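# Move the cart through the door into the taped area

## Task

Get the utility cart past the self-closing door and leave it parked in the yellow-taped zone. All four of its wheels must sit fully inside the tape line, none touching the tape itself. The three tubes in its top tray must still be upright. The robot must not tip over or be left leaning, or the task fails. The cart must stay in place by itself at the end; it does not count if only the robot is holding it there.

## Robot and tools

Robot: a Hello Robot Stretch 3 with a single arm. It has a two-wheel differential base (0.33 m long, 0.34 m wide), a lift that slides up and down a mast, and a telescoping arm that sticks out to the robot's right side, ending in a wrist (yaw, pitch, roll) and a gripper. The base cannot move sideways. To bring the gripper forward, you drive the base. On-the-spot turns pivot about the point midway between the drive wheels, 0.05 m behind the front edge. With the arm retracted and the wrist folded, the robot sweeps a circle of radius 0.28 m; an unfolded, level wrist reaches beyond it. Cameras: head_camera and nav_camera sit on the head and move with head_pan_rad and head_tilt_rad; wrist_camera rides on the gripper.

Frames: the base frame has its origin on the floor between the drive wheels, x forward, y left, z up. hand_pose is reported in this frame, at the fingertip closing point. The odometry frame is where the base frame was at the start; heading is positive to the left, -3.142 to 3.142.

execute_actions takes "actions", a list run in order. Each action may hold "robot", "steps" (1 to 450 control steps at 30 per second; default 1) and "until" (a stop-early condition, only together with "steps"). {"steps": n} alone just waits. "robot" is one command, a list of up to 8 commands run one after another, or {"stop": true}, which brakes everything and clears the queue. A command holds any of:
- "base": exactly one of {"translate_m": d} (drive straight, metres, forward positive, |d| at most 1) or {"rotate_rad": d} (turn in place, radians, counter-clockwise/left positive, |d| at most 3.2). Both are offsets counted from where the base is when that command begins.
- "joints": absolute targets by name; unnamed joints keep their previous target. Ranges: lift_m 0 to 1.1 (m, arm height); arm_m 0 to 0.52 (m, extension); wrist_yaw_rad -1.345 to 4.42 (0 along the arm, positive toward the front, 3.0 folded over the base); wrist_pitch_rad -1.57 to 0.451 (negative tips fingers down); wrist_roll_rad -2.911 to 2.911; gripper_m -0.089 to 0.179 (larger is wider; the real fingertip gap is a bit smaller, gap 0 below 0.007); head_pan_rad -3.953 to 1.73 (positive left, -1.57 looks along the arm); head_tilt_rad -1.53 to 0.419 (negative looks down).
- "contact_limits": {"arm_m": effort percent 1 to 100}, how hard the arm may push before a contact_stop; lower is gentler.
- Inside a list only, {"pause_s": s} waits up to 15 s.
A list entry starts when everything in the previous one ended "done" (or "off_target" for base or gripper); otherwise the rest is dropped. A newly sent command takes over at once, discarding the rest of any older queue. Out-of-range numbers or bad fields reject the whole call.

"until" compares fields: {"robot": {"status": "ended"}} waits until nothing is moving and no queue runs; other fields take [op, value] with =, !=, <, <=, >, >=, e.g. "lift_m": [">", 0.3], or a status word. {"any": {"status": "ended"}} fires when any one motion ends.

Speed: the base reaches 0.30 m/s and 1.9 rad/s only when stowed (lift_m below 0.30, arm_m below 0.03, wrist_yaw_rad above 2.54); otherwise 0.10 m/s and 0.63 rad/s. Fold or unfold the wrist only with lift_m between 0.32 and 0.95, wrist_pitch_rad -0.4 and roll near 0; after folding, lift_m may drop to 0.25. With yaw below -0.4 keep pitch at -0.5 or lower.

Results: each shows one instant plus one image per camera. base_status gives state and progress (moved of goal); joint_status per joint: moving, done, off_target (came to rest short and may still push), contact_stop (lift or arm pushed into something and went slack), time_out, stopped, not_commanded, torque_fault (a wrist servo went limp for 10 s). measured_speeds are encoder speeds. refusals, queue (idle/running/done/dropped/stopped) and queue_left track the queue; "refused:" or "dropped:" lines explain problems, counting from 0. "robot.on_its_own" appears when the robot changed a goal itself, a joint is slack or off, a motor strains at rest, or base_tilt has drifted 3 degrees or more. base_odometry counts wheel turns (slip counts as travel); turned_by_wheels and turned_by_imu give the turn since the last result; base_tilt is in degrees (forward/right positive, a few degrees of fixed error). motor_effort is percent of maximum, peak in brackets, noisy; positive wheel effort pushes forward. lidar_m gives 12 distances in 30-degree sectors, 1st straight ahead, going counter-clockwise (4th left, 7th behind, 10th right), in a plane 0.17 m up; "-" is nothing seen. wrist_depth_mm and head_depth_mm are 7x7 grids of median depth in mm.

zoom_image: {"camera": "head_camera"|"nav_camera"|"wrist_camera", "region": [x0, y0, x1, y1]} in pixels of that camera's latest image, origin top-left, at most 504 by 504.

finished_scene: {"scene": n} with the current scene number; irreversible, grades the scene. First let every motion end, since the hold after finishing brakes anything still moving.

Cautions: commands keep running while you think. Pushing on something rigid with the gripper above about 0.45 m, pushing again after a contact_stop, or driving while hooked onto something immovable can tip the robot; snagging furniture, especially backing up, can too. If it leans, reverse the last move in small steps, free the gripper, and lower lift_m to about 0.2 if needed. Avoid drops, slams, hard hits and long hard wrist pushes; keep the cart's tubes from falling.

Each tool is called as name([rows], argument=value, ...), one row to a line, values as JSON.

## Session

execute_actions(actions=[])

Scene clock: 0.00 s.
robot.base_odometry: x=+0.000 y=+0.000 heading=+0.000 (m, m, rad; robot's odometry frame)
robot.turned_by_wheels: +0.000 (rad since the last result)
robot.turned_by_imu: +0.000 (rad since the last result)
robot.base_tilt: forward=+1.6 right=+0.5 (deg)
robot.lidar_m: 1.23 1.29 1.74 1.57 1.37 0.87 0.79 0.79 0.97 0.95 0.96 1.17
robot.head_depth_mm: 1727 1898 1943 1960 1988 2019 1978 / 2029 2251 2255 2267 2289 2362 2142 / 2115 2838 2974 3066 3106 3000 2175 / 2083 2988 3015 3056 3067 3037 2197 / 2063 2962 2957 2983 1538 1339 1353 / 2050 2888 2901 2903 2928 1501 1429 / 2049 2818 2820 1284 1285 1308 1433
robot.base_status: not_commanded
robot.joint_positions: lift_m=+0.392 arm_m=-0.001 wrist_yaw_rad=+3.037 wrist_pitch_rad=-0.337 wrist_roll_rad=-0.005 gripper_m=+0.037 head_pan_rad=-0.008 head_tilt_rad=-0.019
robot.joint_goals: lift_m=+0.392 arm_m=-0.001 wrist_yaw_rad=+3.037 wrist_pitch_rad=-0.337 wrist_roll_rad=-0.005 gripper_m=+0.037 head_pan_rad=-0.008 head_tilt_rad=-0.019
robot.joint_status: lift_m=not_commanded arm_m=not_commanded wrist_yaw_rad=not_commanded wrist_pitch_rad=not_commanded wrist_roll_rad=not_commanded gripper_m=not_commanded head_pan_rad=not_commanded head_tilt_rad=not_commanded
robot.measured_speeds: translate_m=+0.000 rotate_rad=+0.000 lift_m=+0.000 arm_m=+0.000 wrist_yaw_rad=+0.000 wrist_pitch_rad=+0.000 wrist_roll_rad=+0.000 head_pan_rad=+0.000 head_tilt_rad=+0.000
robot: refusals=0 queue=idle queue_left=0
robot.motor_effort: left_wheel=+0 right_wheel=+0 lift_m=+35 arm_m=-1 wrist_yaw_rad=+1 wrist_pitch_rad=+7 wrist_roll_rad=+0 gripper_m=+0 head_pan_rad=+0 head_tilt_rad=+1 (%)
robot.hand_pose: x=+0.0032 y=+0.0882 z=+0.4236 quat_wxyz=(+0.155, +0.700, +0.083, +0.692) (m; robot's base frame)
robot.wrist_depth_mm: - - - - - - - / - - - - - - - / - - - - - - - / - - - - - - - / 878 872 - 877 903 878 879 / 699 719 - 718 730 709 703 / 606 596 - 603 583 598 593
pictures: head_camera (sideways: a quarter turn clockwise sets it upright), nav_camera (sideways: a quarter turn counterclockwise sets it upright), wrist_camera
Images, in order (width x height): head_camera 896x504, nav_camera 672x504, wrist_camera 644x364.

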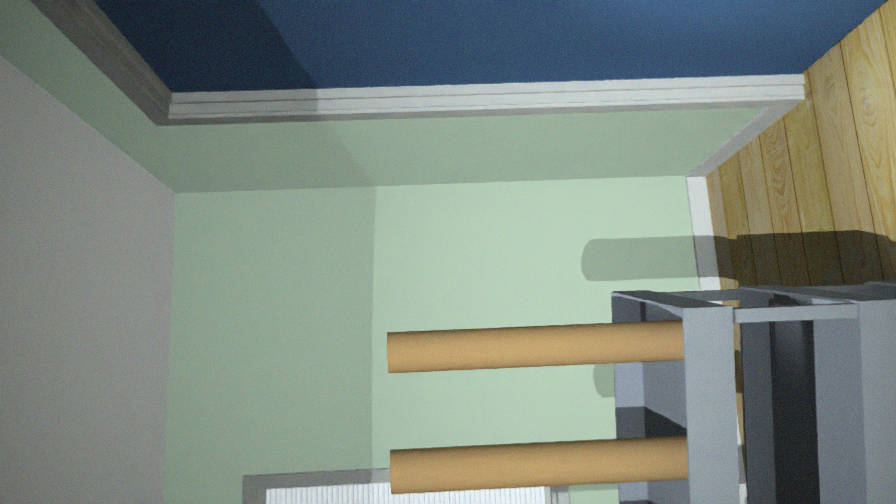

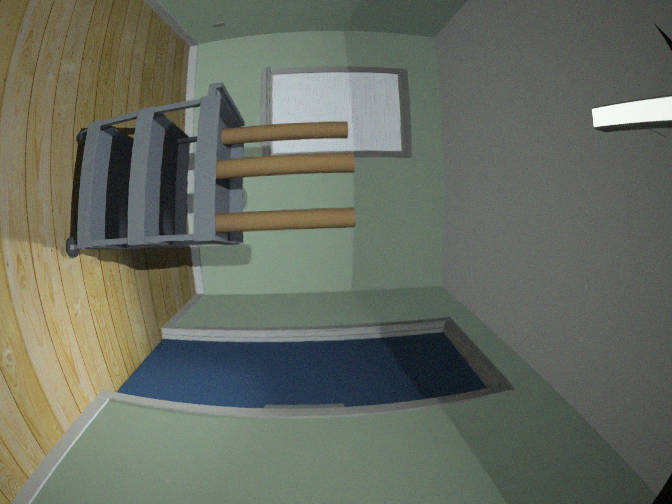

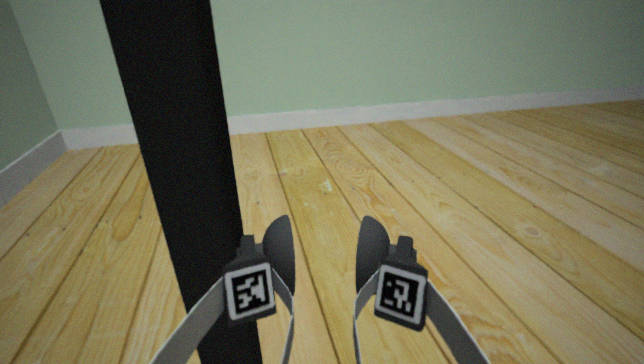

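execute_actions([
  {"robot":{"base":{"rotate_rad":0.2},"joints":{"head_tilt_rad":-0.7,"lift_m":0.28,"wrist_pitch_rad":-0.4}},"steps":100,"until":{"robot":{"status":"ended"}}},
])

execute_actions([
  {"robot":{"joints":{"head_pan_rad":-0.6}},"steps":100,"until":{"robot":{"status":"ended"}}},
])

Scene clock: 3.00 s.
robot.base_odometry: x=+0.000 y=+0.000 heading=+0.200 (m, m, rad; robot's odometry frame)
robot.turned_by_wheels: +0.200 (rad since the last result)
robot.turned_by_imu: +0.199 (rad since the last result)
robot.base_tilt: forward=+1.6 right=+0.5 (deg)
robot.lidar_m: 1.23 1.40 1.63 1.57 1.08 0.81 0.79 0.82 0.98 0.95 0.99 1.39
robot.head_depth_mm: 2610 2811 2486 2004 1628 1381 1191 / 2643 2950 2583 2014 1643 1375 1195 / 2556 1574 2294 1949 1624 1384 1195 / 2534 1315 1635 1823 1639 1386 1194 / 1229 1259 1643 1843 1637 1381 1205 / 1433 1473 1716 1830 1646 1388 1201 / 2593 1401 2326 1935 1636 1386 1202
robot.base_status: done (rotate_rad +0.1998 of +0.2000)
robot.joint_positions: lift_m=+0.280 arm_m=-0.001 wrist_yaw_rad=+3.037 wrist_pitch_rad=-0.414 wrist_roll_rad=-0.005 gripper_m=+0.037 head_pan_rad=-0.008 head_tilt_rad=-0.691
robot.joint_goals: lift_m=+0.280 arm_m=-0.001 wrist_yaw_rad=+3.037 wrist_pitch_rad=-0.400 wrist_roll_rad=-0.005 gripper_m=+0.037 head_pan_rad=-0.008 head_tilt_rad=-0.700
robot.joint_status: lift_m=done arm_m=not_commanded wrist_yaw_rad=not_commanded wrist_pitch_rad=done wrist_roll_rad=not_commanded gripper_m=not_commanded head_pan_rad=not_commanded head_tilt_rad=done
robot.measured_speeds: translate_m=+0.000 rotate_rad=+0.000 lift_m=+0.000 arm_m=+0.000 wrist_yaw_rad=+0.000 wrist_pitch_rad=+0.000 wrist_roll_rad=+0.000 head_pan_rad=+0.000 head_tilt_rad=+0.000
robot: refusals=0 queue=done queue_left=0
robot.motor_effort: left_wheel=-2(6) right_wheel=+3(8) lift_m=+23(35) arm_m=-1(1) wrist_yaw_rad=+1(0) wrist_pitch_rad=+7(7) wrist_roll_rad=+0(0) gripper_m=+1(0) head_pan_rad=+0(0) head_tilt_rad=-3(29) (%)
robot.hand_pose: x=+0.0023 y=+0.0793 z=+0.2939 quat_wxyz=(+0.182, +0.697, +0.110, +0.685) (m; robot's base frame)
robot.wrist_depth_mm: - - - - - - - / - - - - - - - / 934 - - - - - - / 792 771 781 754 795 766 769 / 627 623 - 617 646 619 607 / 520 518 - 523 517 508 506 / 460 - - - 444 442 426
pictures: head_camera (sideways: a quarter turn clockwise sets it upright), nav_camera (sideways: a quarter turn counterclockwise sets it upright), wrist_camera
camera_calibration (this result's frames):
head_camera: T_world_to_cam=[[-0.662278, 0.0520498, -0.747449, 1.00006], [0.0593083, 0.998096, 0.0169538, -0.0262325], [0.746908, -0.0331018, -0.664103, 0.820865], [0, 0, 0, 1]] pos_world=[0.0507651, 0.00130157, 1.29308]
nav_camera: T_world_to_cam=[[0.597958, -0.0418113, 0.800437, -1.00544], [-0.0496037, -0.998655, -0.0151095, 0.0740214], [0.799991, -0.0306697, -0.599227, 0.738967], [0, 0, 0, 1]] pos_world=[0.0137144, 0.054547, 1.24872]
wrist_camera: T_world_to_cam=[[0.997333, -0.0728834, -0.00388383, 0.00847057], [-0.0420717, -0.530594, -0.846582, 0.331712], [0.059641, 0.844487, -0.532245, 0.253547], [0, 0, 0, 1]] pos_world=[-0.00961408, -0.0374952, 0.415803]
Images, in order (width x height): head_camera 896x504, nav_camera 672x504, wrist_camera 644x364.

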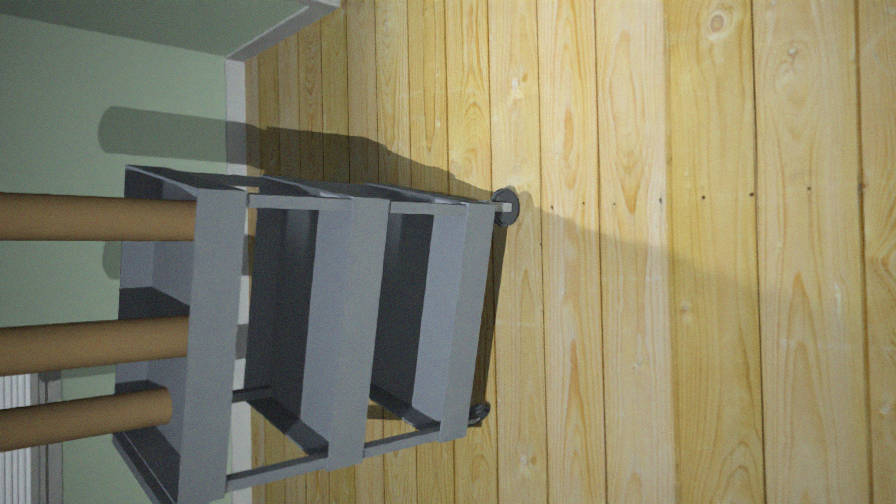

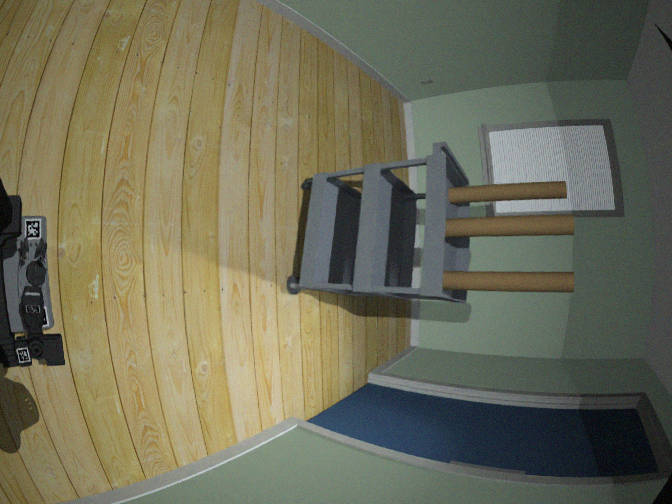

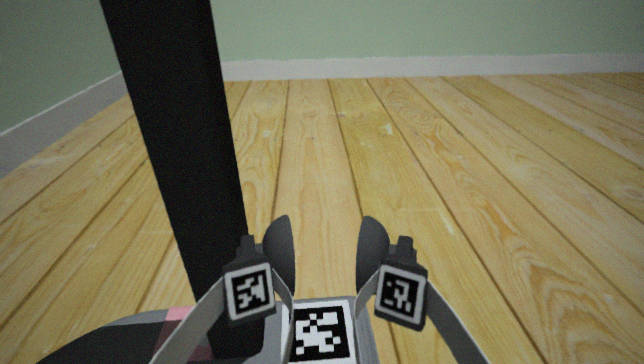

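Scene clock: 3.90 s.
robot.base_odometry: x=+0.000 y=+0.000 heading=+0.200 (m, m, rad; robot's odometry frame)
robot.turned_by_wheels: +0.000 (rad since the last result)
robot.turned_by_imu: +0.000 (rad since the last result)
robot.base_tilt: forward=+1.5 right=+0.5 (deg)
robot.lidar_m: 1.23 1.40 1.62 1.57 1.09 0.81 0.79 0.82 0.98 0.95 1.00 1.39
robot.head_depth_mm: 1019 1108 1212 1343 1486 1378 1199 / 1128 1243 1372 1534 1585 1383 1199 / 1259 1400 1572 1796 1632 1376 1193 / 1546 1743 1994 1947 1642 1380 1200 / 1795 2072 2357 2027 1639 1390 1198 / 2018 2354 2485 2023 1639 1382 1197 / 2451 2880 2626 2016 1641 1381 1208
robot.base_status: done (rotate_rad +0.1998 of +0.2000)
robot.joint_positions: lift_m=+0.280 arm_m=-0.001 wrist_yaw_rad=+3.037 wrist_pitch_rad=-0.414 wrist_roll_rad=-0.005 gripper_m=+0.037 head_pan_rad=-0.593 head_tilt_rad=-0.691
robot.joint_goals: lift_m=+0.280 arm_m=-0.001 wrist_yaw_rad=+3.037 wrist_pitch_rad=-0.400 wrist_roll_rad=-0.005 gripper_m=+0.037 head_pan_rad=-0.600 head_tilt_rad=-0.700
robot.joint_status: lift_m=done arm_m=not_commanded wrist_yaw_rad=not_commanded wrist_pitch_rad=done wrist_roll_rad=not_commanded gripper_m=not_commanded head_pan_rad=done head_tilt_rad=done
robot.measured_speeds: translate_m=+0.000 rotate_rad=+0.000 lift_m=+0.000 arm_m=+0.000 wrist_yaw_rad=+0.000 wrist_pitch_rad=+0.000 wrist_roll_rad=+0.000 head_pan_rad=+0.000 head_tilt_rad=+0.000
robot: refusals=0 queue=done queue_left=0
robot.motor_effort: left_wheel=-3(2) right_wheel=+4(4) lift_m=+24(25) arm_m=-1(1) wrist_yaw_rad=+0(0) wrist_pitch_rad=+7(7) wrist_roll_rad=+0(0) gripper_m=+1(0) head_pan_rad=-5(44) head_tilt_rad=-3(4) (%)
robot.hand_pose: x=+0.0023 y=+0.0793 z=+0.2939 quat_wxyz=(+0.182, +0.697, +0.110, +0.685) (m; robot's base frame)
robot.wrist_depth_mm: - - - - - - - / - - - - - - - / 927 - - - - - - / 779 769 761 772 764 754 759 / 624 623 - 623 638 613 619 / 517 513 - 537 520 515 504 / 455 - - - 437 445 437
pictures: head_camera (sideways: a quarter turn clockwise sets it upright), nav_camera (sideways: a quarter turn counterclockwise sets it upright), wrist_camera
camera_calibration (this result's frames):
head_camera: T_world_to_cam=[[-0.523423, 0.409178, -0.747397, 0.999149], [0.600659, 0.799326, 0.0169497, -0.0295295], [0.604349, -0.440059, -0.664162, 0.82181], [0, 0, 0, 1]] pos_world=[0.0440541, -0.0235815, 1.29308]
nav_camera: T_world_to_cam=[[0.475459, -0.365123, 0.80039, -1.00463], [-0.592877, -0.805151, -0.0151062, 0.0773311], [0.649951, -0.46735, -0.59929, 0.739964], [0, 0, 0, 1]] pos_world=[0.0425689, 0.0412712, 1.24872]
wrist_camera: T_world_to_cam=[[0.997333, -0.0728834, -0.00388387, 0.00847058], [-0.0420717, -0.530594, -0.846582, 0.331712], [0.059641, 0.844487, -0.532245, 0.253547], [0, 0, 0, 1]] pos_world=[-0.00961408, -0.0374952, 0.415803]
Images, in order (width x height): head_camera 896x504, nav_camera 672x504, wrist_camera 644x364.

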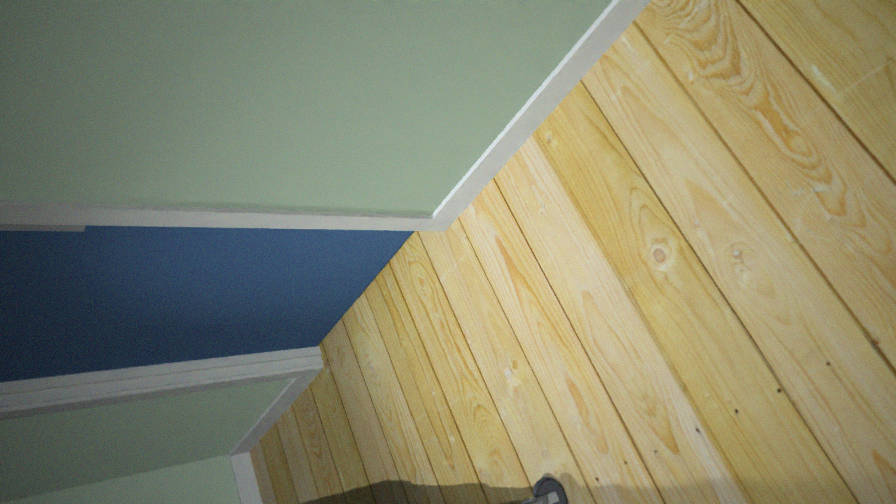

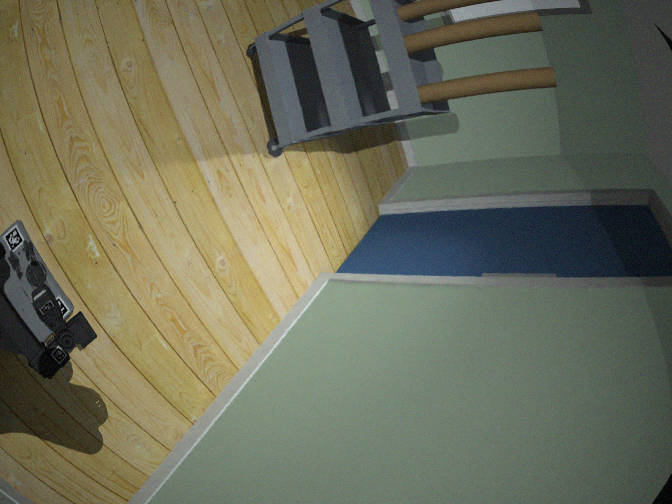

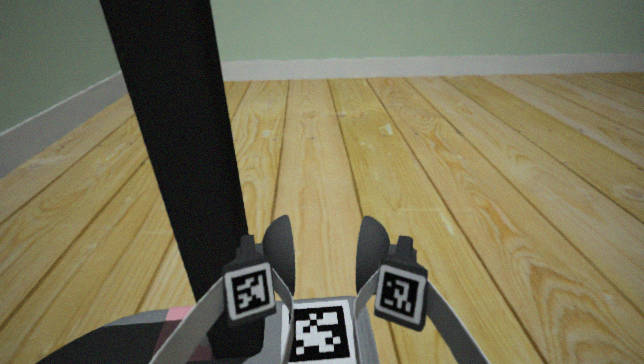

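execute_actions([
  {"robot":[{"base":{"rotate_rad":-0.41}},{"base":{"translate_m":1}},{"base":{"translate_m":0.6}},{"base":{"rotate_rad":1.93}},{"joints":{"lift_m":0.42,"head_pan_rad":-0.2,"head_tilt_rad":-1.1}},{"joints":{"wrist_yaw_rad":1.57,"gripper_m":0.15}},{"joints":{"wrist_pitch_rad":0}}],"steps":450,"until":{"robot":{"status":"ended"}}},
  {"steps":300,"until":{"robot":{"status":"ended"}}},
])

Scene clock: 24.00 s.
robot.base_odometry: x=+1.565 y=-0.334 heading=+1.720 (m, m, rad; robot's odometry frame)
robot.turned_by_wheels: +1.520 (rad since the last result)
robot.turned_by_imu: +1.523 (rad since the last result)
robot.base_tilt: forward=+1.4 right=+0.5 (deg)
robot.lidar_m: 0.38 0.43 2.37 1.45 0.52 0.42 0.43 0.45 0.61 1.38 1.54 0.38
robot.head_depth_mm: 2046 1799 1598 1448 1316 1215 1132 / 2050 1794 1600 1440 1316 1225 - / 1971 686 601 1421 1315 1221 - / 764 673 596 920 1258 1202 - / 762 672 590 917 1263 1202 - / 762 671 587 900 1257 1198 1111 / 760 646 559 899 1196 1205 1114
robot.base_status: done (rotate_rad +1.9299 of +1.9300)
robot.joint_positions: lift_m=+0.420 arm_m=-0.001 wrist_yaw_rad=+1.572 wrist_pitch_rad=-0.021 wrist_roll_rad=-0.005 gripper_m=+0.150 head_pan_rad=-0.207 head_tilt_rad=-1.086
robot.joint_goals: lift_m=+0.420 arm_m=-0.001 wrist_yaw_rad=+1.570 wrist_pitch_rad=+0.000 wrist_roll_rad=-0.005 gripper_m=+0.150 head_pan_rad=-0.200 head_tilt_rad=-1.100
robot.joint_status: lift_m=done arm_m=not_commanded wrist_yaw_rad=done wrist_pitch_rad=done wrist_roll_rad=not_commanded gripper_m=done head_pan_rad=done head_tilt_rad=done
robot.measured_speeds: translate_m=+0.000 rotate_rad=+0.000 lift_m=+0.000 arm_m=+0.000 wrist_yaw_rad=+0.000 wrist_pitch_rad=+0.000 wrist_roll_rad=+0.000 head_pan_rad=+0.000 head_tilt_rad=+0.000
robot: refusals=0 queue=done queue_left=0
robot.motor_effort: left_wheel=-2(12) right_wheel=+4(14) lift_m=+42(43) arm_m=-2(1) wrist_yaw_rad=-1(2) wrist_pitch_rad=+10(9) wrist_roll_rad=+0(0) gripper_m=+0(83) head_pan_rad=+5(36) head_tilt_rad=-5(24) (%)
robot.hand_pose: x=+0.2343 y=-0.1441 z=+0.5288 quat_wxyz=(+0.507, +0.504, -0.493, +0.496) (m; robot's base frame)
robot.wrist_depth_mm: - 590 573 529 - - - / - - - - - - - / - - - - - - - / 374 343 746 294 - - - / 370 338 313 297 - - - / - - 792 308 - - - / 423 646 701 647 924 889 910
pictures: head_camera (sideways: a quarter turn clockwise sets it upright), nav_camera (sideways: a quarter turn counterclockwise sets it upright), wrist_camera
camera_calibration (this result's frames):
head_camera: T_world_to_cam=[[-0.870464, 0.230913, -0.434709, 0.593874], [0.25838, 0.966034, -0.00423282, 0.000139093], [0.418966, -0.116004, -0.900561, 1.1303], [0, 0, 0, 1]] pos_world=[0.0433519, -0.0061478, 1.27607]
nav_camera: T_world_to_cam=[[0.83427, -0.21335, 0.508405, -0.626348], [-0.249016, -0.968497, 0.00219707, 0.0527032], [0.49192, -0.128434, -0.861115, 1.08142], [0, 0, 0, 1]] pos_world=[0.00369695, 0.0563016, 1.24955]
wrist_camera: T_world_to_cam=[[0.0325174, -0.999434, 0.00866634, -0.152415], [-0.167108, -0.0139855, -0.985839, 0.599252], [0.985402, 0.0306087, -0.167468, 0.026283], [0, 0, 0, 1]] pos_world=[0.0791967, -0.144752, 0.596489]
Images, in order (width x height): head_camera 896x504, nav_camera 672x504, wrist_camera 644x364.

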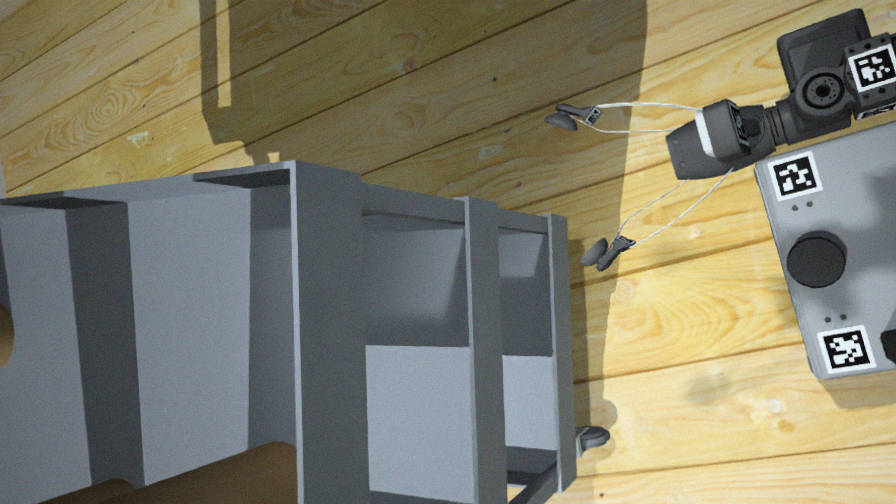

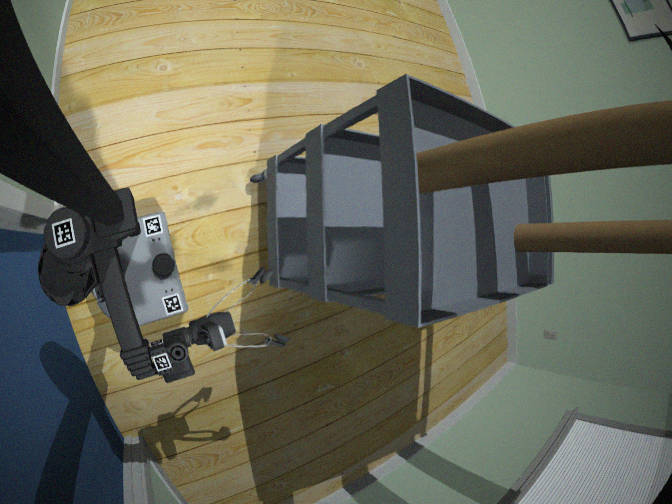

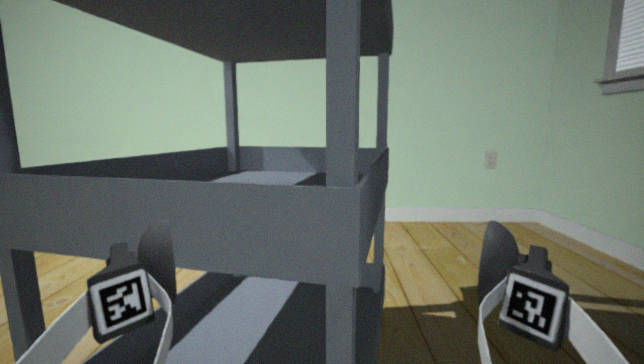

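execute_actions([
  {"robot":[{"joints":{"lift_m":0.26,"arm_m":0.012}},{"base":{"translate_m":0.15}},{"joints":{"gripper_m":-0.04}},{"base":{"rotate_rad":0.25}},{"base":{"translate_m":-0.35},"joints":{"head_pan_rad":-1.2,"head_tilt_rad":-1.45}}],"steps":450,"until":{"robot":{"status":"ended"}}},
])

Scene clock: 38.67 s.
robot.base_odometry: x=+1.679 y=-0.508 heading=+1.970 (m, m, rad; robot's odometry frame)
robot.turned_by_wheels: +0.250 (rad since the last result)
robot.turned_by_imu: +0.244 (rad since the last result)
robot.base_tilt: forward=+1.5 right=+0.5 (deg)
robot.lidar_m: 0.26 0.35 2.37 0.36 0.34 0.28 0.27 0.30 0.49 1.40 1.61 0.26
robot.head_depth_mm: 1388 1357 1314 1180 856 670 553 / 1393 1355 1316 1289 1123 773 669 / 1377 1351 1316 - - - 826 / 1379 1344 1314 1288 - - - / 1381 1344 1309 1279 1253 1221 1045 / 1376 1334 1304 1259 1245 1217 1191 / 1365 1334 809 813 1235 1215 1186
robot.base_status: done (translate_m -0.3500 of -0.3500)
robot.joint_positions: lift_m=+0.260 arm_m=+0.012 wrist_yaw_rad=+1.579 wrist_pitch_rad=-0.019 wrist_roll_rad=-0.005 gripper_m=-0.016 head_pan_rad=-1.196 head_tilt_rad=-1.435
robot.joint_goals: lift_m=+0.260 arm_m=+0.012 wrist_yaw_rad=+1.570 wrist_pitch_rad=+0.000 wrist_roll_rad=-0.005 gripper_m=-0.018 head_pan_rad=-1.200 head_tilt_rad=-1.450
robot.joint_status: lift_m=done arm_m=done wrist_yaw_rad=done wrist_pitch_rad=done wrist_roll_rad=not_commanded gripper_m=done head_pan_rad=done head_tilt_rad=done
robot.measured_speeds: translate_m=+0.000 rotate_rad=+0.000 lift_m=+0.000 arm_m=+0.000 wrist_yaw_rad=+0.000 wrist_pitch_rad=+0.000 wrist_roll_rad=+0.000 head_pan_rad=+0.000 head_tilt_rad=+0.000
robot: refusals=0 queue=done queue_left=0
robot.on_its_own: gripper_m is held at -0.018, not at your -0.040, by its stall guard, which is not easing now
robot.motor_effort: left_wheel=-2(48) right_wheel=-9(39) lift_m=+27(43) arm_m=-1(2) wrist_yaw_rad=-9(66) wrist_pitch_rad=+9(10) wrist_roll_rad=+0(0) gripper_m=-21(100) head_pan_rad=-2(56) head_tilt_rad=-6(26) (%)
robot.hand_pose: x=+0.2344 y=-0.1549 z=+0.3699 quat_wxyz=(+0.504, +0.506, -0.491, +0.499) (m; robot's base frame)
robot.wrist_depth_mm: 211 174 145 127 201 - - / 221 185 153 134 209 - - / - - - 142 - - - / - - - 145 - - - / - - - 148 734 - - / 459 532 626 152 545 922 912 / 429 451 429 157 430 683 677
pictures: head_camera (sideways: a quarter turn clockwise sets it upright), nav_camera (sideways: a quarter turn counterclockwise sets it upright), wrist_camera
camera_calibration (this result's frames):
head_camera: T_world_to_cam=[[-0.319751, 0.942038, -0.101606, 0.156728], [0.947435, 0.319159, -0.0224738, 0.0196775], [0.0112572, -0.103451, -0.994571, 1.25474], [0, 0, 0, 1]] pos_world=[0.017346, -0.0241198, 1.2643]
nav_camera: T_world_to_cam=[[0.324602, -0.927741, 0.184199, -0.201001], [-0.944815, -0.327149, 0.0172594, 0.0373426], [0.0442485, -0.179637, -0.982737, 1.24206], [0, 0, 0, 1]] pos_world=[0.0455677, 0.0488601, 1.257]
wrist_camera: T_world_to_cam=[[0.0393513, -0.999187, 0.00871725, -0.163442], [-0.165182, -0.0151089, -0.986147, 0.441953], [0.985478, 0.0373663, -0.165642, 0.000312831], [0, 0, 0, 1]] pos_world=[0.079126, -0.156644, 0.437308]
Images, in order (width x height): head_camera 896x504, nav_camera 672x504, wrist_camera 644x364.

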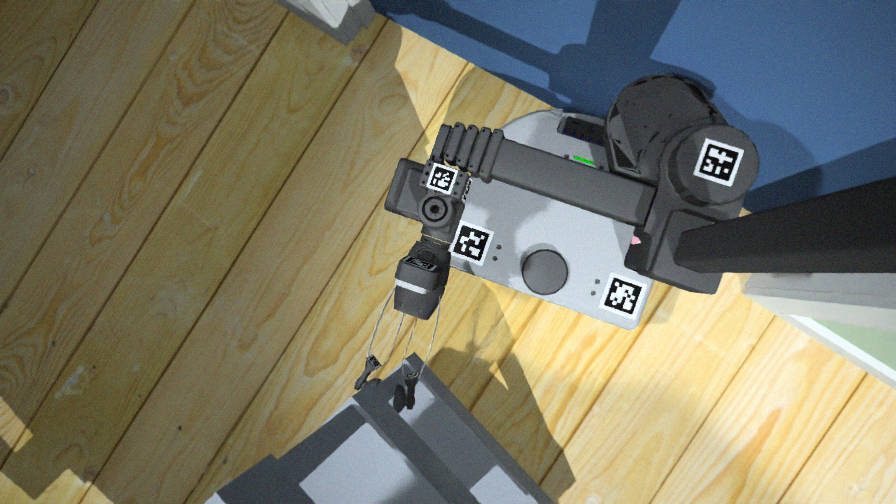

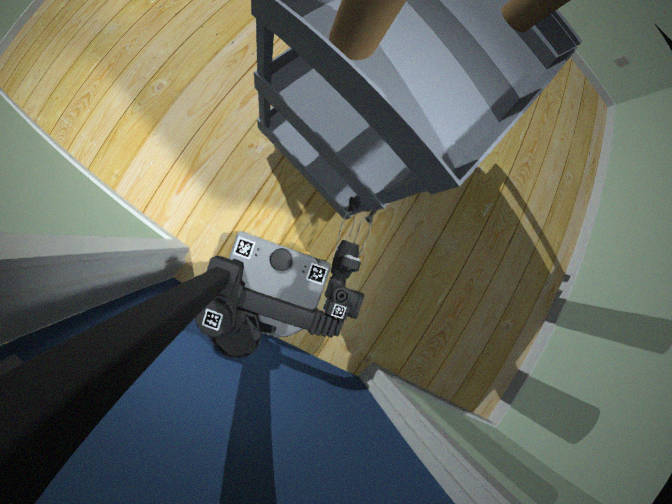

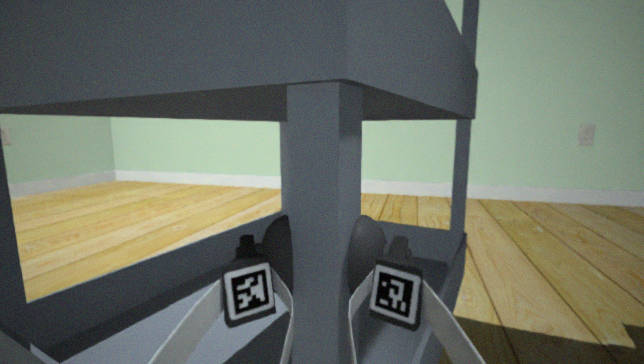

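Works.

execute_actions([
  {"robot":[{"base":{"translate_m":-0.25}},{"base":{"rotate_rad":-0.1}},{"base":{"translate_m":-0.15}}],"steps":450,"until":{"robot":{"status":"ended"}}},
])

execute_actions([
  {"robot":{"joints":{"head_pan_rad":-3.3,"head_tilt_rad":-0.8}},"steps":450,"until":{"robot":{"status":"ended"}}},
])

Scene clock: 47.10 s.
robot.base_odometry: x=+1.820 y=-0.881 heading=+1.870 (m, m, rad; robot's odometry frame)
robot.turned_by_wheels: -0.100 (rad since the last result)
robot.turned_by_imu: -0.103 (rad since the last result)
robot.base_tilt: forward=+1.5 right=+0.5 (deg)
robot.lidar_m: 0.25 0.28 0.41 0.87 2.55 0.48 0.29 0.25 0.25 0.30 0.52 0.25
robot.head_depth_mm: 412 470 548 658 825 1111 1215 / 494 580 705 876 1103 1230 1205 / 618 778 988 - - - 1205 / 769 1089 1310 1286 - - - / 1375 1339 1305 1273 1254 1222 1196 / 1359 1335 1310 1125 1245 1219 1193 / 1363 1330 803 796 1225 1144 1175
robot.base_status: done (translate_m -0.1499 of -0.1500)
robot.joint_positions: lift_m=+0.260 arm_m=+0.012 wrist_yaw_rad=+1.560 wrist_pitch_rad=-0.019 wrist_roll_rad=-0.005 gripper_m=-0.017 head_pan_rad=-1.196 head_tilt_rad=-1.435
robot.joint_goals: lift_m=+0.260 arm_m=+0.012 wrist_yaw_rad=+1.570 wrist_pitch_rad=+0.000 wrist_roll_rad=-0.005 gripper_m=-0.018 head_pan_rad=-1.200 head_tilt_rad=-1.450
robot.joint_status: lift_m=done arm_m=done wrist_yaw_rad=done wrist_pitch_rad=done wrist_roll_rad=not_commanded gripper_m=done head_pan_rad=done head_tilt_rad=done
robot.measured_speeds: translate_m=+0.000 rotate_rad=+0.000 lift_m=+0.000 arm_m=+0.000 wrist_yaw_rad=+0.000 wrist_pitch_rad=+0.000 wrist_roll_rad=+0.000 head_pan_rad=+0.000 head_tilt_rad=+0.000
robot: refusals=0 queue=done queue_left=0
robot.on_its_own: gripper_m is held at -0.018, not at your -0.040, by its stall guard, which is not easing now
robot.motor_effort: left_wheel=-4(18) right_wheel=-12(42) lift_m=+27(27) arm_m=-1(1) wrist_yaw_rad=+11(31) wrist_pitch_rad=+9(9) wrist_roll_rad=+0(0) gripper_m=-19(22) head_pan_rad=-3(2) head_tilt_rad=-6(6) (%)
robot.hand_pose: x=+0.2344 y=-0.1598 z=+0.3700 quat_wxyz=(+0.509, +0.501, -0.496, +0.494) (m; robot's base frame)
robot.wrist_depth_mm: 160 151 140 130 - - - / 166 155 146 136 - - - / - - - 144 - - - / - - - 147 - - - / - - 817 149 - - - / 864 565 646 153 990 934 899 / 420 450 442 160 616 680 688
pictures: head_camera (sideways: a quarter turn clockwise sets it upright), nav_camera (sideways: a quarter turn counterclockwise sets it upright), wrist_camera
camera_calibration (this result's frames):
head_camera: T_world_to_cam=[[-0.319751, 0.942038, -0.101606, 0.156728], [0.947435, 0.319159, -0.0224738, 0.0196775], [0.0112573, -0.103451, -0.994571, 1.25474], [0, 0, 0, 1]] pos_world=[0.017346, -0.0241198, 1.2643]
nav_camera: T_world_to_cam=[[0.324602, -0.927741, 0.184199, -0.201001], [-0.944815, -0.327149, 0.0172594, 0.0373426], [0.0442485, -0.179637, -0.982737, 1.24206], [0, 0, 0, 1]] pos_world=[0.0455677, 0.0488601, 1.257]
wrist_camera: T_world_to_cam=[[0.0204022, -0.999754, 0.00873966, -0.163941], [-0.164983, -0.0119882, -0.986224, 0.442478], [0.986085, 0.0186792, -0.165187, -0.00278912], [0, 0, 0, 1]] pos_world=[0.0790964, -0.158544, 0.437354]
Images, in order (width x height): head_camera 896x504, nav_camera 672x504, wrist_camera 644x364.

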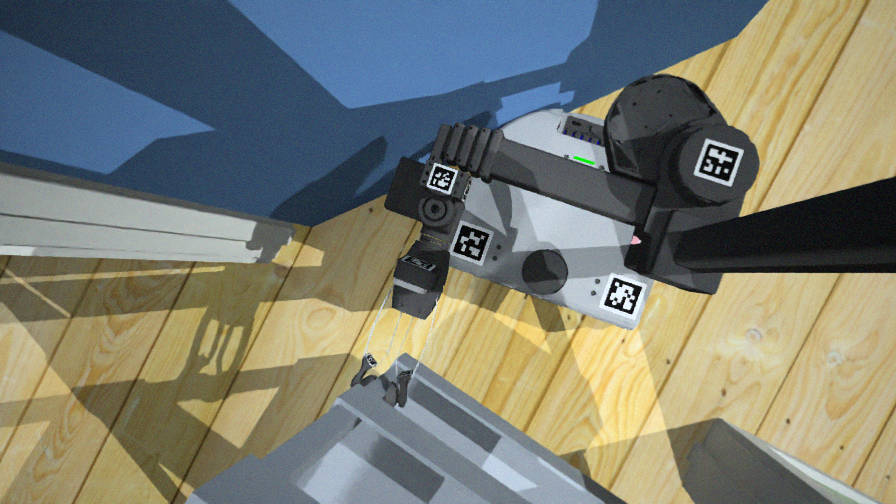

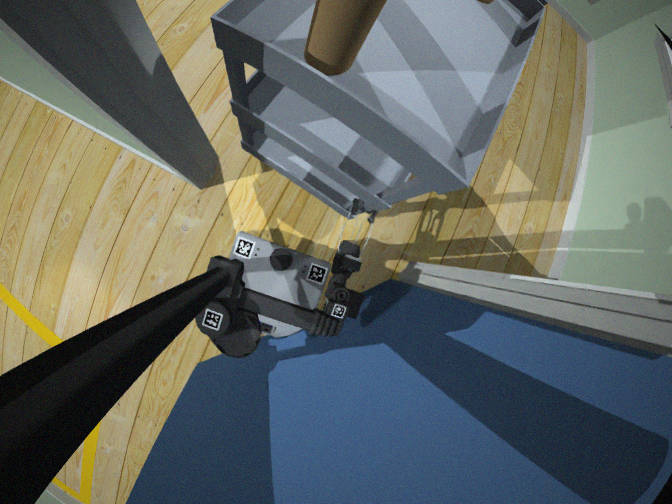

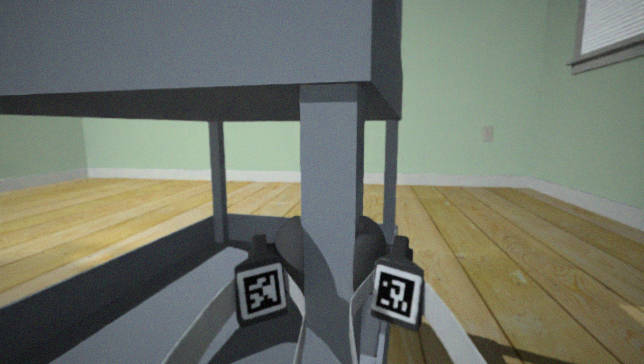

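Scene clock: 48.63 s.
robot.base_odometry: x=+1.820 y=-0.881 heading=+1.870 (m, m, rad; robot's odometry frame)
robot.turned_by_wheels: +0.000 (rad since the last result)
robot.turned_by_imu: +0.000 (rad since the last result)
robot.base_tilt: forward=+1.6 right=+0.5 (deg)
robot.lidar_m: 0.25 0.28 0.41 0.87 2.54 0.47 0.29 0.25 0.25 0.30 0.52 0.25
robot.head_depth_mm: 1866 2132 2152 1782 1506 1304 1170 / 1853 2109 2150 1772 1504 1309 1170 / 410 481 586 783 1430 1285 1189 / 356 408 478 578 728 988 1198 / 314 353 404 474 570 716 941 / 289 312 351 401 468 562 703 / - 288 310 348 398 464 558
robot.base_status: done (translate_m -0.1499 of -0.1500)
robot.joint_positions: lift_m=+0.260 arm_m=+0.012 wrist_yaw_rad=+1.560 wrist_pitch_rad=-0.019 wrist_roll_rad=-0.005 gripper_m=-0.017 head_pan_rad=-3.293 head_tilt_rad=-0.804
robot.joint_goals: lift_m=+0.260 arm_m=+0.012 wrist_yaw_rad=+1.570 wrist_pitch_rad=+0.000 wrist_roll_rad=-0.005 gripper_m=-0.018 head_pan_rad=-3.300 head_tilt_rad=-0.800
robot.joint_status: lift_m=done arm_m=done wrist_yaw_rad=done wrist_pitch_rad=done wrist_roll_rad=not_commanded gripper_m=done head_pan_rad=done head_tilt_rad=done
robot.measured_speeds: translate_m=+0.000 rotate_rad=+0.000 lift_m=+0.000 arm_m=+0.000 wrist_yaw_rad=+0.000 wrist_pitch_rad=+0.000 wrist_roll_rad=+0.000 head_pan_rad=+0.000 head_tilt_rad=+0.000
robot: refusals=0 queue=done queue_left=0
robot.on_its_own: gripper_m is held at -0.018, not at your -0.040, by its stall guard, which is not easing now
robot.motor_effort: left_wheel=-4(4) right_wheel=-12(13) lift_m=+27(27) arm_m=+0(1) wrist_yaw_rad=+11(11) wrist_pitch_rad=+9(9) wrist_roll_rad=+0(0) gripper_m=-19(19) head_pan_rad=-4(56) head_tilt_rad=+2(27) (%)
robot.hand_pose: x=+0.2344 y=-0.1598 z=+0.3700 quat_wxyz=(+0.509, +0.501, -0.496, +0.494) (m; robot's base frame)
robot.wrist_depth_mm: 160 150 140 130 - - - / 165 155 146 136 - - - / - - - 144 - - - / - - - 147 - - - / - - 800 149 - - - / 869 570 642 153 968 936 906 / 425 455 429 159 622 659 673
pictures: head_camera (sideways: a quarter turn clockwise sets it upright), nav_camera (sideways: a quarter turn counterclockwise sets it upright), wrist_camera
camera_calibration (this result's frames):
head_camera: T_world_to_cam=[[0.72698, -0.158243, -0.668176, 0.888282], [-0.202981, -0.97912, 0.0110387, -0.0169297], [-0.655972, 0.127602, -0.743921, 0.933233], [0, 0, 0, 1]] pos_world=[-0.0370244, 0.0049055, 1.28797]
nav_camera: T_world_to_cam=[[-0.67108, 0.139872, 0.728071, -0.903375], [0.193312, 0.981083, -0.0102981, 0.0662738], [-0.715739, 0.133834, -0.685424, 0.860339], [0, 0, 0, 1]] pos_world=[-0.00327073, -0.0538063, 1.2481]
wrist_camera: T_world_to_cam=[[0.0204022, -0.999754, 0.00873956, -0.163941], [-0.164983, -0.0119881, -0.986224, 0.442478], [0.986085, 0.0186792, -0.165187, -0.00278912], [0, 0, 0, 1]] pos_world=[0.0790964, -0.158544, 0.437354]
Images, in order (width x height): head_camera 896x504, nav_camera 672x504, wrist_camera 644x364.

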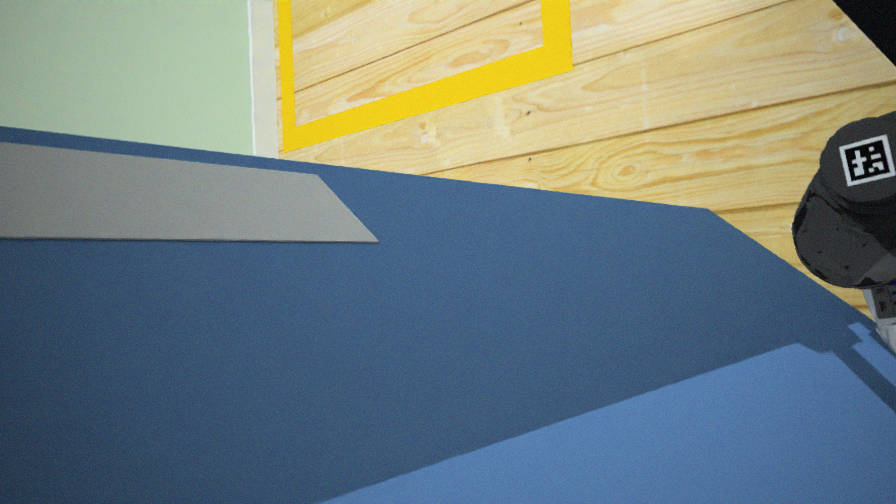

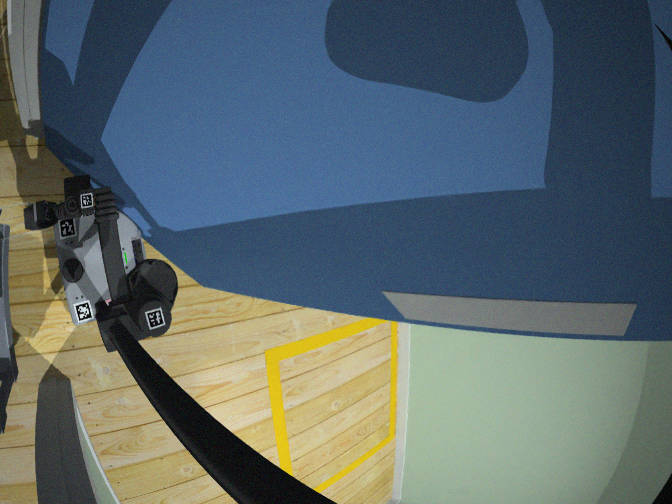

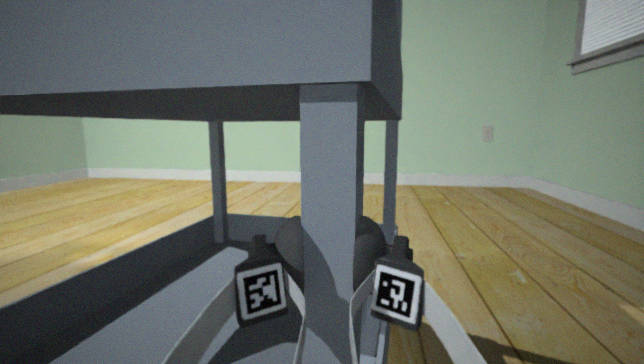

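execute_actions([
  {"robot":[{"base":{"rotate_rad":-0.1},"joints":{"head_pan_rad":0,"head_tilt_rad":-1.45}},{"base":{"translate_m":-0.35}},{"base":{"rotate_rad":-0.15}},{"base":{"translate_m":-0.3}}],"steps":450,"until":{"robot":{"status":"ended"}}},
])

Scene clock: 61.50 s.
robot.base_odometry: x=+1.905 y=-1.524 heading=+1.621 (m, m, rad; robot's odometry frame)
robot.turned_by_wheels: -0.249 (rad since the last result)
robot.turned_by_imu: -0.253 (rad since the last result)
robot.base_tilt: forward=+1.5 right=+0.5 (deg)
robot.lidar_m: 0.25 0.28 0.96 2.06 2.22 1.48 1.37 1.39 1.46 0.24 0.26 0.25
robot.head_depth_mm: 512 497 740 704 711 1234 1213 / 515 503 914 1006 1073 1230 1207 / 513 501 827 1283 - 1224 1200 / 510 498 828 1277 - 1216 1199 / 508 500 824 1281 - - 1196 / 441 495 824 1278 1251 - 1190 / 430 499 979 1268 1245 1207 1186
robot.base_status: done (translate_m -0.3000 of -0.3000)
robot.joint_positions: lift_m=+0.260 arm_m=+0.012 wrist_yaw_rad=+1.599 wrist_pitch_rad=-0.019 wrist_roll_rad=-0.005 gripper_m=-0.017 head_pan_rad=-0.007 head_tilt_rad=-1.433
robot.joint_goals: lift_m=+0.260 arm_m=+0.012 wrist_yaw_rad=+1.612 wrist_pitch_rad=+0.000 wrist_roll_rad=-0.005 gripper_m=-0.018 head_pan_rad=+0.000 head_tilt_rad=-1.450
robot.joint_status: lift_m=done arm_m=done wrist_yaw_rad=done wrist_pitch_rad=done wrist_roll_rad=not_commanded gripper_m=done head_pan_rad=done head_tilt_rad=done
robot.measured_speeds: translate_m=+0.000 rotate_rad=+0.000 lift_m=+0.000 arm_m=+0.000 wrist_yaw_rad=+0.000 wrist_pitch_rad=+0.000 wrist_roll_rad=+0.000 head_pan_rad=+0.000 head_tilt_rad=+0.000
robot: refusals=0 queue=done queue_left=0
robot.on_its_own: wrist_yaw_rad is held at +1.612, not at your +1.570, by its stall guard, which is not easing now; gripper_m is held at -0.018, not at your -0.040, by its stall guard, which is not easing now; wrist_yaw_rad is at rest, and its effort (+13) is outside its rest range (-12 to +12)
robot.motor_effort: left_wheel=+1(13) right_wheel=-7(44) lift_m=+28(26) arm_m=+4(5) wrist_yaw_rad=+13(43) wrist_pitch_rad=+9(9) wrist_roll_rad=+0(0) gripper_m=-18(22) head_pan_rad=+4(59) head_tilt_rad=-6(31) (%)
robot.hand_pose: x=+0.2343 y=-0.1494 z=+0.3700 quat_wxyz=(+0.499, +0.510, -0.486, +0.504) (m; robot's base frame)
robot.wrist_depth_mm: 171 158 145 133 506 274 149 / 177 164 151 140 489 271 150 / 685 - - 148 683 266 148 / 689 - - 152 - 263 147 / 699 - 847 153 750 258 146 / 583 565 643 156 560 255 146 / 427 449 443 166 580 249 144
pictures: head_camera (sideways: a quarter turn clockwise sets it upright), nav_camera (sideways: a quarter turn counterclockwise sets it upright), wrist_camera
camera_calibration (this result's frames):
head_camera: T_world_to_cam=[[-0.993245, 0.0535578, -0.102941, 0.162575], [0.0561458, 0.998171, -0.0224073, 0.0250279], [0.101553, -0.0280357, -0.994435, 1.25402], [0, 0, 0, 1]] pos_world=[0.0327226, 0.00146798, 1.26434]
nav_camera: T_world_to_cam=[[0.981667, -0.0437369, 0.185519, -0.206727], [-0.0477476, -0.998711, 0.0172042, 0.0319423], [0.184527, -0.0257468, -0.98249, 1.24089], [0, 0, 0, 1]] pos_world=[-0.0245154, 0.0548085, 1.25696]
wrist_camera: T_world_to_cam=[[0.05925, -0.998205, 0.00872763, -0.162431], [-0.164694, -0.0183981, -0.986173, 0.441466], [0.984564, 0.0569934, -0.165488, 0.00328776], [0, 0, 0, 1]] pos_world=[0.0790936, -0.154205, 0.437323]
Images, in order (width x height): head_camera 896x504, nav_camera 672x504, wrist_camera 644x364.

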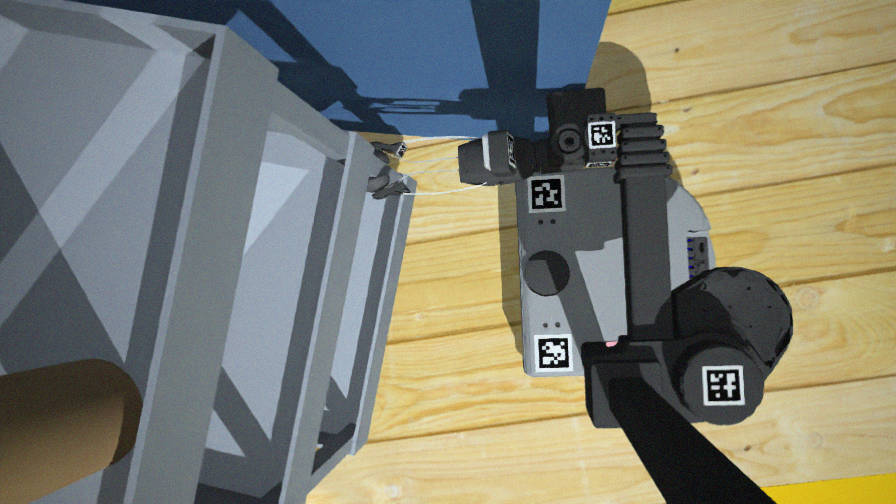

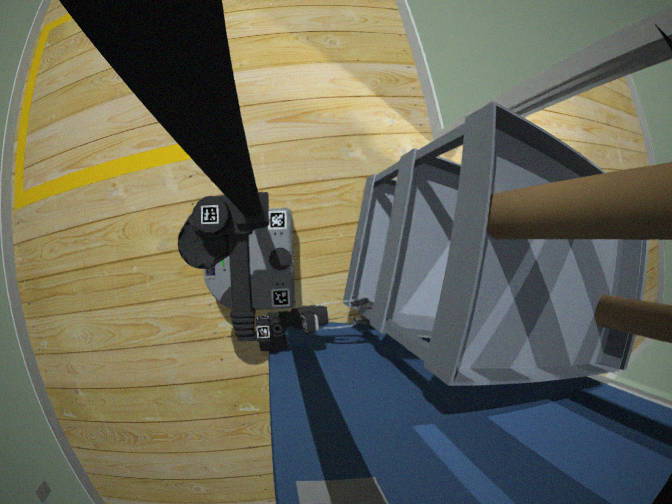

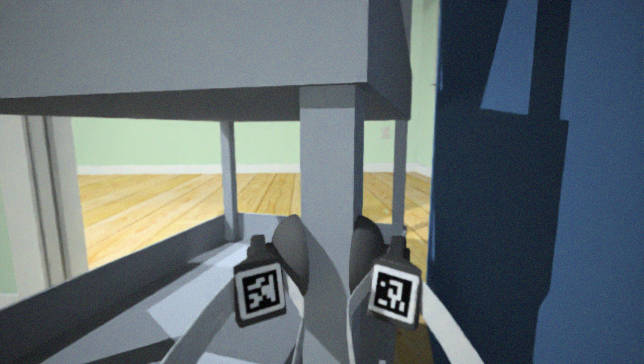

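execute_actions([
  {"robot":[{"joints":{"gripper_m":0.06,"wrist_yaw_rad":1.59}},{"base":{"translate_m":0.02}},{"joints":{"gripper_m":-0.05}},{"base":{"translate_m":-0.35}},{"base":{"rotate_rad":-0.2}},{"base":{"translate_m":-0.2}},{"base":{"rotate_rad":-0.25}},{"base":{"translate_m":-0.2}}],"steps":450,"until":{"robot":{"status":"ended"}}},
  {"steps":300,"until":{"robot":{"status":"ended"}}},
])

Scene clock: 79.63 s.
robot.base_odometry: x=+1.814 y=-2.236 heading=+1.172 (m, m, rad; robot's odometry frame)
robot.turned_by_wheels: -0.449 (rad since the last result)
robot.turned_by_imu: -0.442 (rad since the last result)
robot.base_tilt: forward=+1.5 right=+0.5 (deg)
robot.lidar_m: 0.15 - 0.15 0.23 2.23 1.00 0.72 0.68 0.70 0.94 1.55 0.18
robot.head_depth_mm: 1393 1364 1333 1294 1263 1236 1205 / 1382 473 1311 1287 1263 1231 1205 / 483 498 494 1288 - 1232 1202 / 510 498 489 1147 - 1213 1200 / 508 495 485 810 - - 1195 / 507 495 484 794 1248 - 1189 / 505 493 460 475 1240 1206 1188
robot.base_status: done (translate_m -0.2000 of -0.2000)
robot.joint_positions: lift_m=+0.260 arm_m=+0.012 wrist_yaw_rad=+1.752 wrist_pitch_rad=-0.019 wrist_roll_rad=-0.005 gripper_m=-0.017 head_pan_rad=-0.002 head_tilt_rad=-1.435
robot.joint_goals: lift_m=+0.260 arm_m=+0.012 wrist_yaw_rad=+1.741 wrist_pitch_rad=+0.000 wrist_roll_rad=-0.005 gripper_m=-0.018 head_pan_rad=+0.000 head_tilt_rad=-1.450
robot.joint_status: lift_m=done arm_m=done wrist_yaw_rad=done wrist_pitch_rad=done wrist_roll_rad=not_commanded gripper_m=done head_pan_rad=done head_tilt_rad=done
robot.measured_speeds: translate_m=+0.000 rotate_rad=+0.000 lift_m=+0.000 arm_m=+0.000 wrist_yaw_rad=+0.000 wrist_pitch_rad=+0.000 wrist_roll_rad=+0.000 head_pan_rad=+0.000 head_tilt_rad=+0.000
robot: refusals=0 queue=done queue_left=0
robot.on_its_own: wrist_yaw_rad is held at +1.741, not at your +1.590, by its stall guard, which is not easing now; gripper_m is held at -0.018, not at your -0.050, by its stall guard, which is not easing now
robot.motor_effort: left_wheel=+6(18) right_wheel=-6(33) lift_m=+27(27) arm_m=+3(17) wrist_yaw_rad=-12(74) wrist_pitch_rad=+9(10) wrist_roll_rad=+0(0) gripper_m=-21(100) head_pan_rad=+1(4) head_tilt_rad=-6(7) (%)
robot.hand_pose: x=+0.2302 y=-0.1105 z=+0.3700 quat_wxyz=(+0.459, +0.546, -0.446, +0.540) (m; robot's base frame)
robot.wrist_depth_mm: 102 104 109 114 - - - / 148 120 121 122 - - - / - - - 127 - - - / - - - 130 - - - / - 703 725 133 - - - / 571 596 658 137 972 918 920 / 447 450 426 142 661 691 677
pictures: head_camera (sideways: a quarter turn clockwise sets it upright), nav_camera (sideways: a quarter turn counterclockwise sets it upright), wrist_camera
camera_calibration (this result's frames):
head_camera: T_world_to_cam=[[-0.993575, 0.0493111, -0.10187, 0.161182], [0.0518535, 0.998402, -0.0224607, 0.0251235], [0.100599, -0.0275987, -0.994544, 1.25416], [0, 0, 0, 1]] pos_world=[0.0326756, 0.00158188, 1.26431]
nav_camera: T_world_to_cam=[[0.982044, -0.03954, 0.18446, -0.205351], [-0.0434587, -0.998906, 0.0172485, 0.0318585], [0.183576, -0.0249552, -0.982689, 1.24115], [0, 0, 0, 1]] pos_world=[-0.0247979, 0.0546772, 1.25699]
wrist_camera: T_world_to_cam=[[0.211095, -0.977432, 0.00813316, -0.155818], [-0.160051, -0.0427719, -0.986182, 0.437745], [0.964273, 0.206876, -0.165468, 0.0263303], [0, 0, 0, 1]] pos_world=[0.0775642, -0.139026, 0.43732]
Images, in order (width x height): head_camera 896x504, nav_camera 672x504, wrist_camera 644x364.

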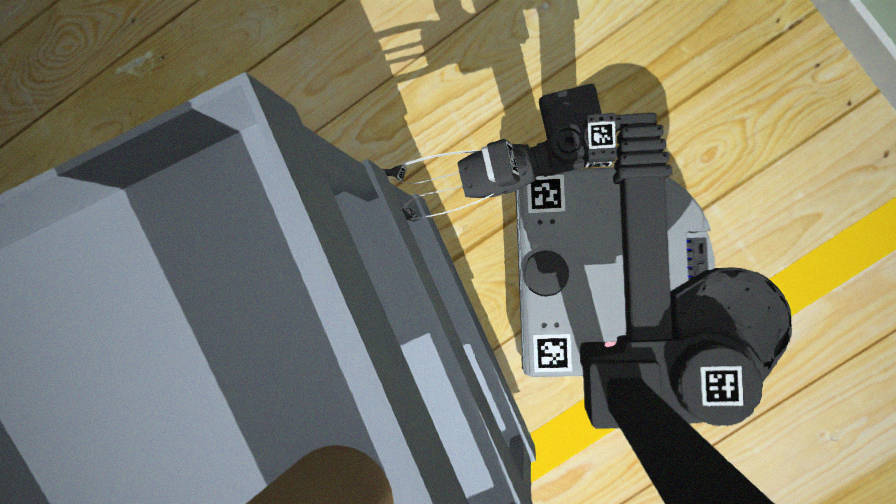

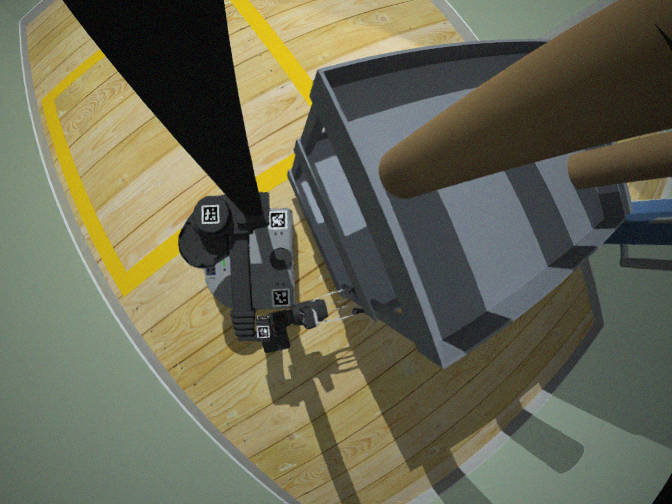

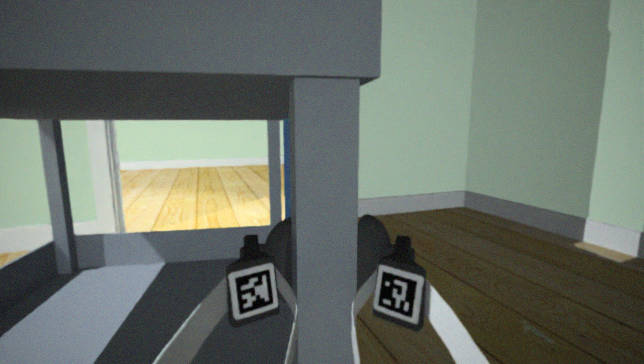

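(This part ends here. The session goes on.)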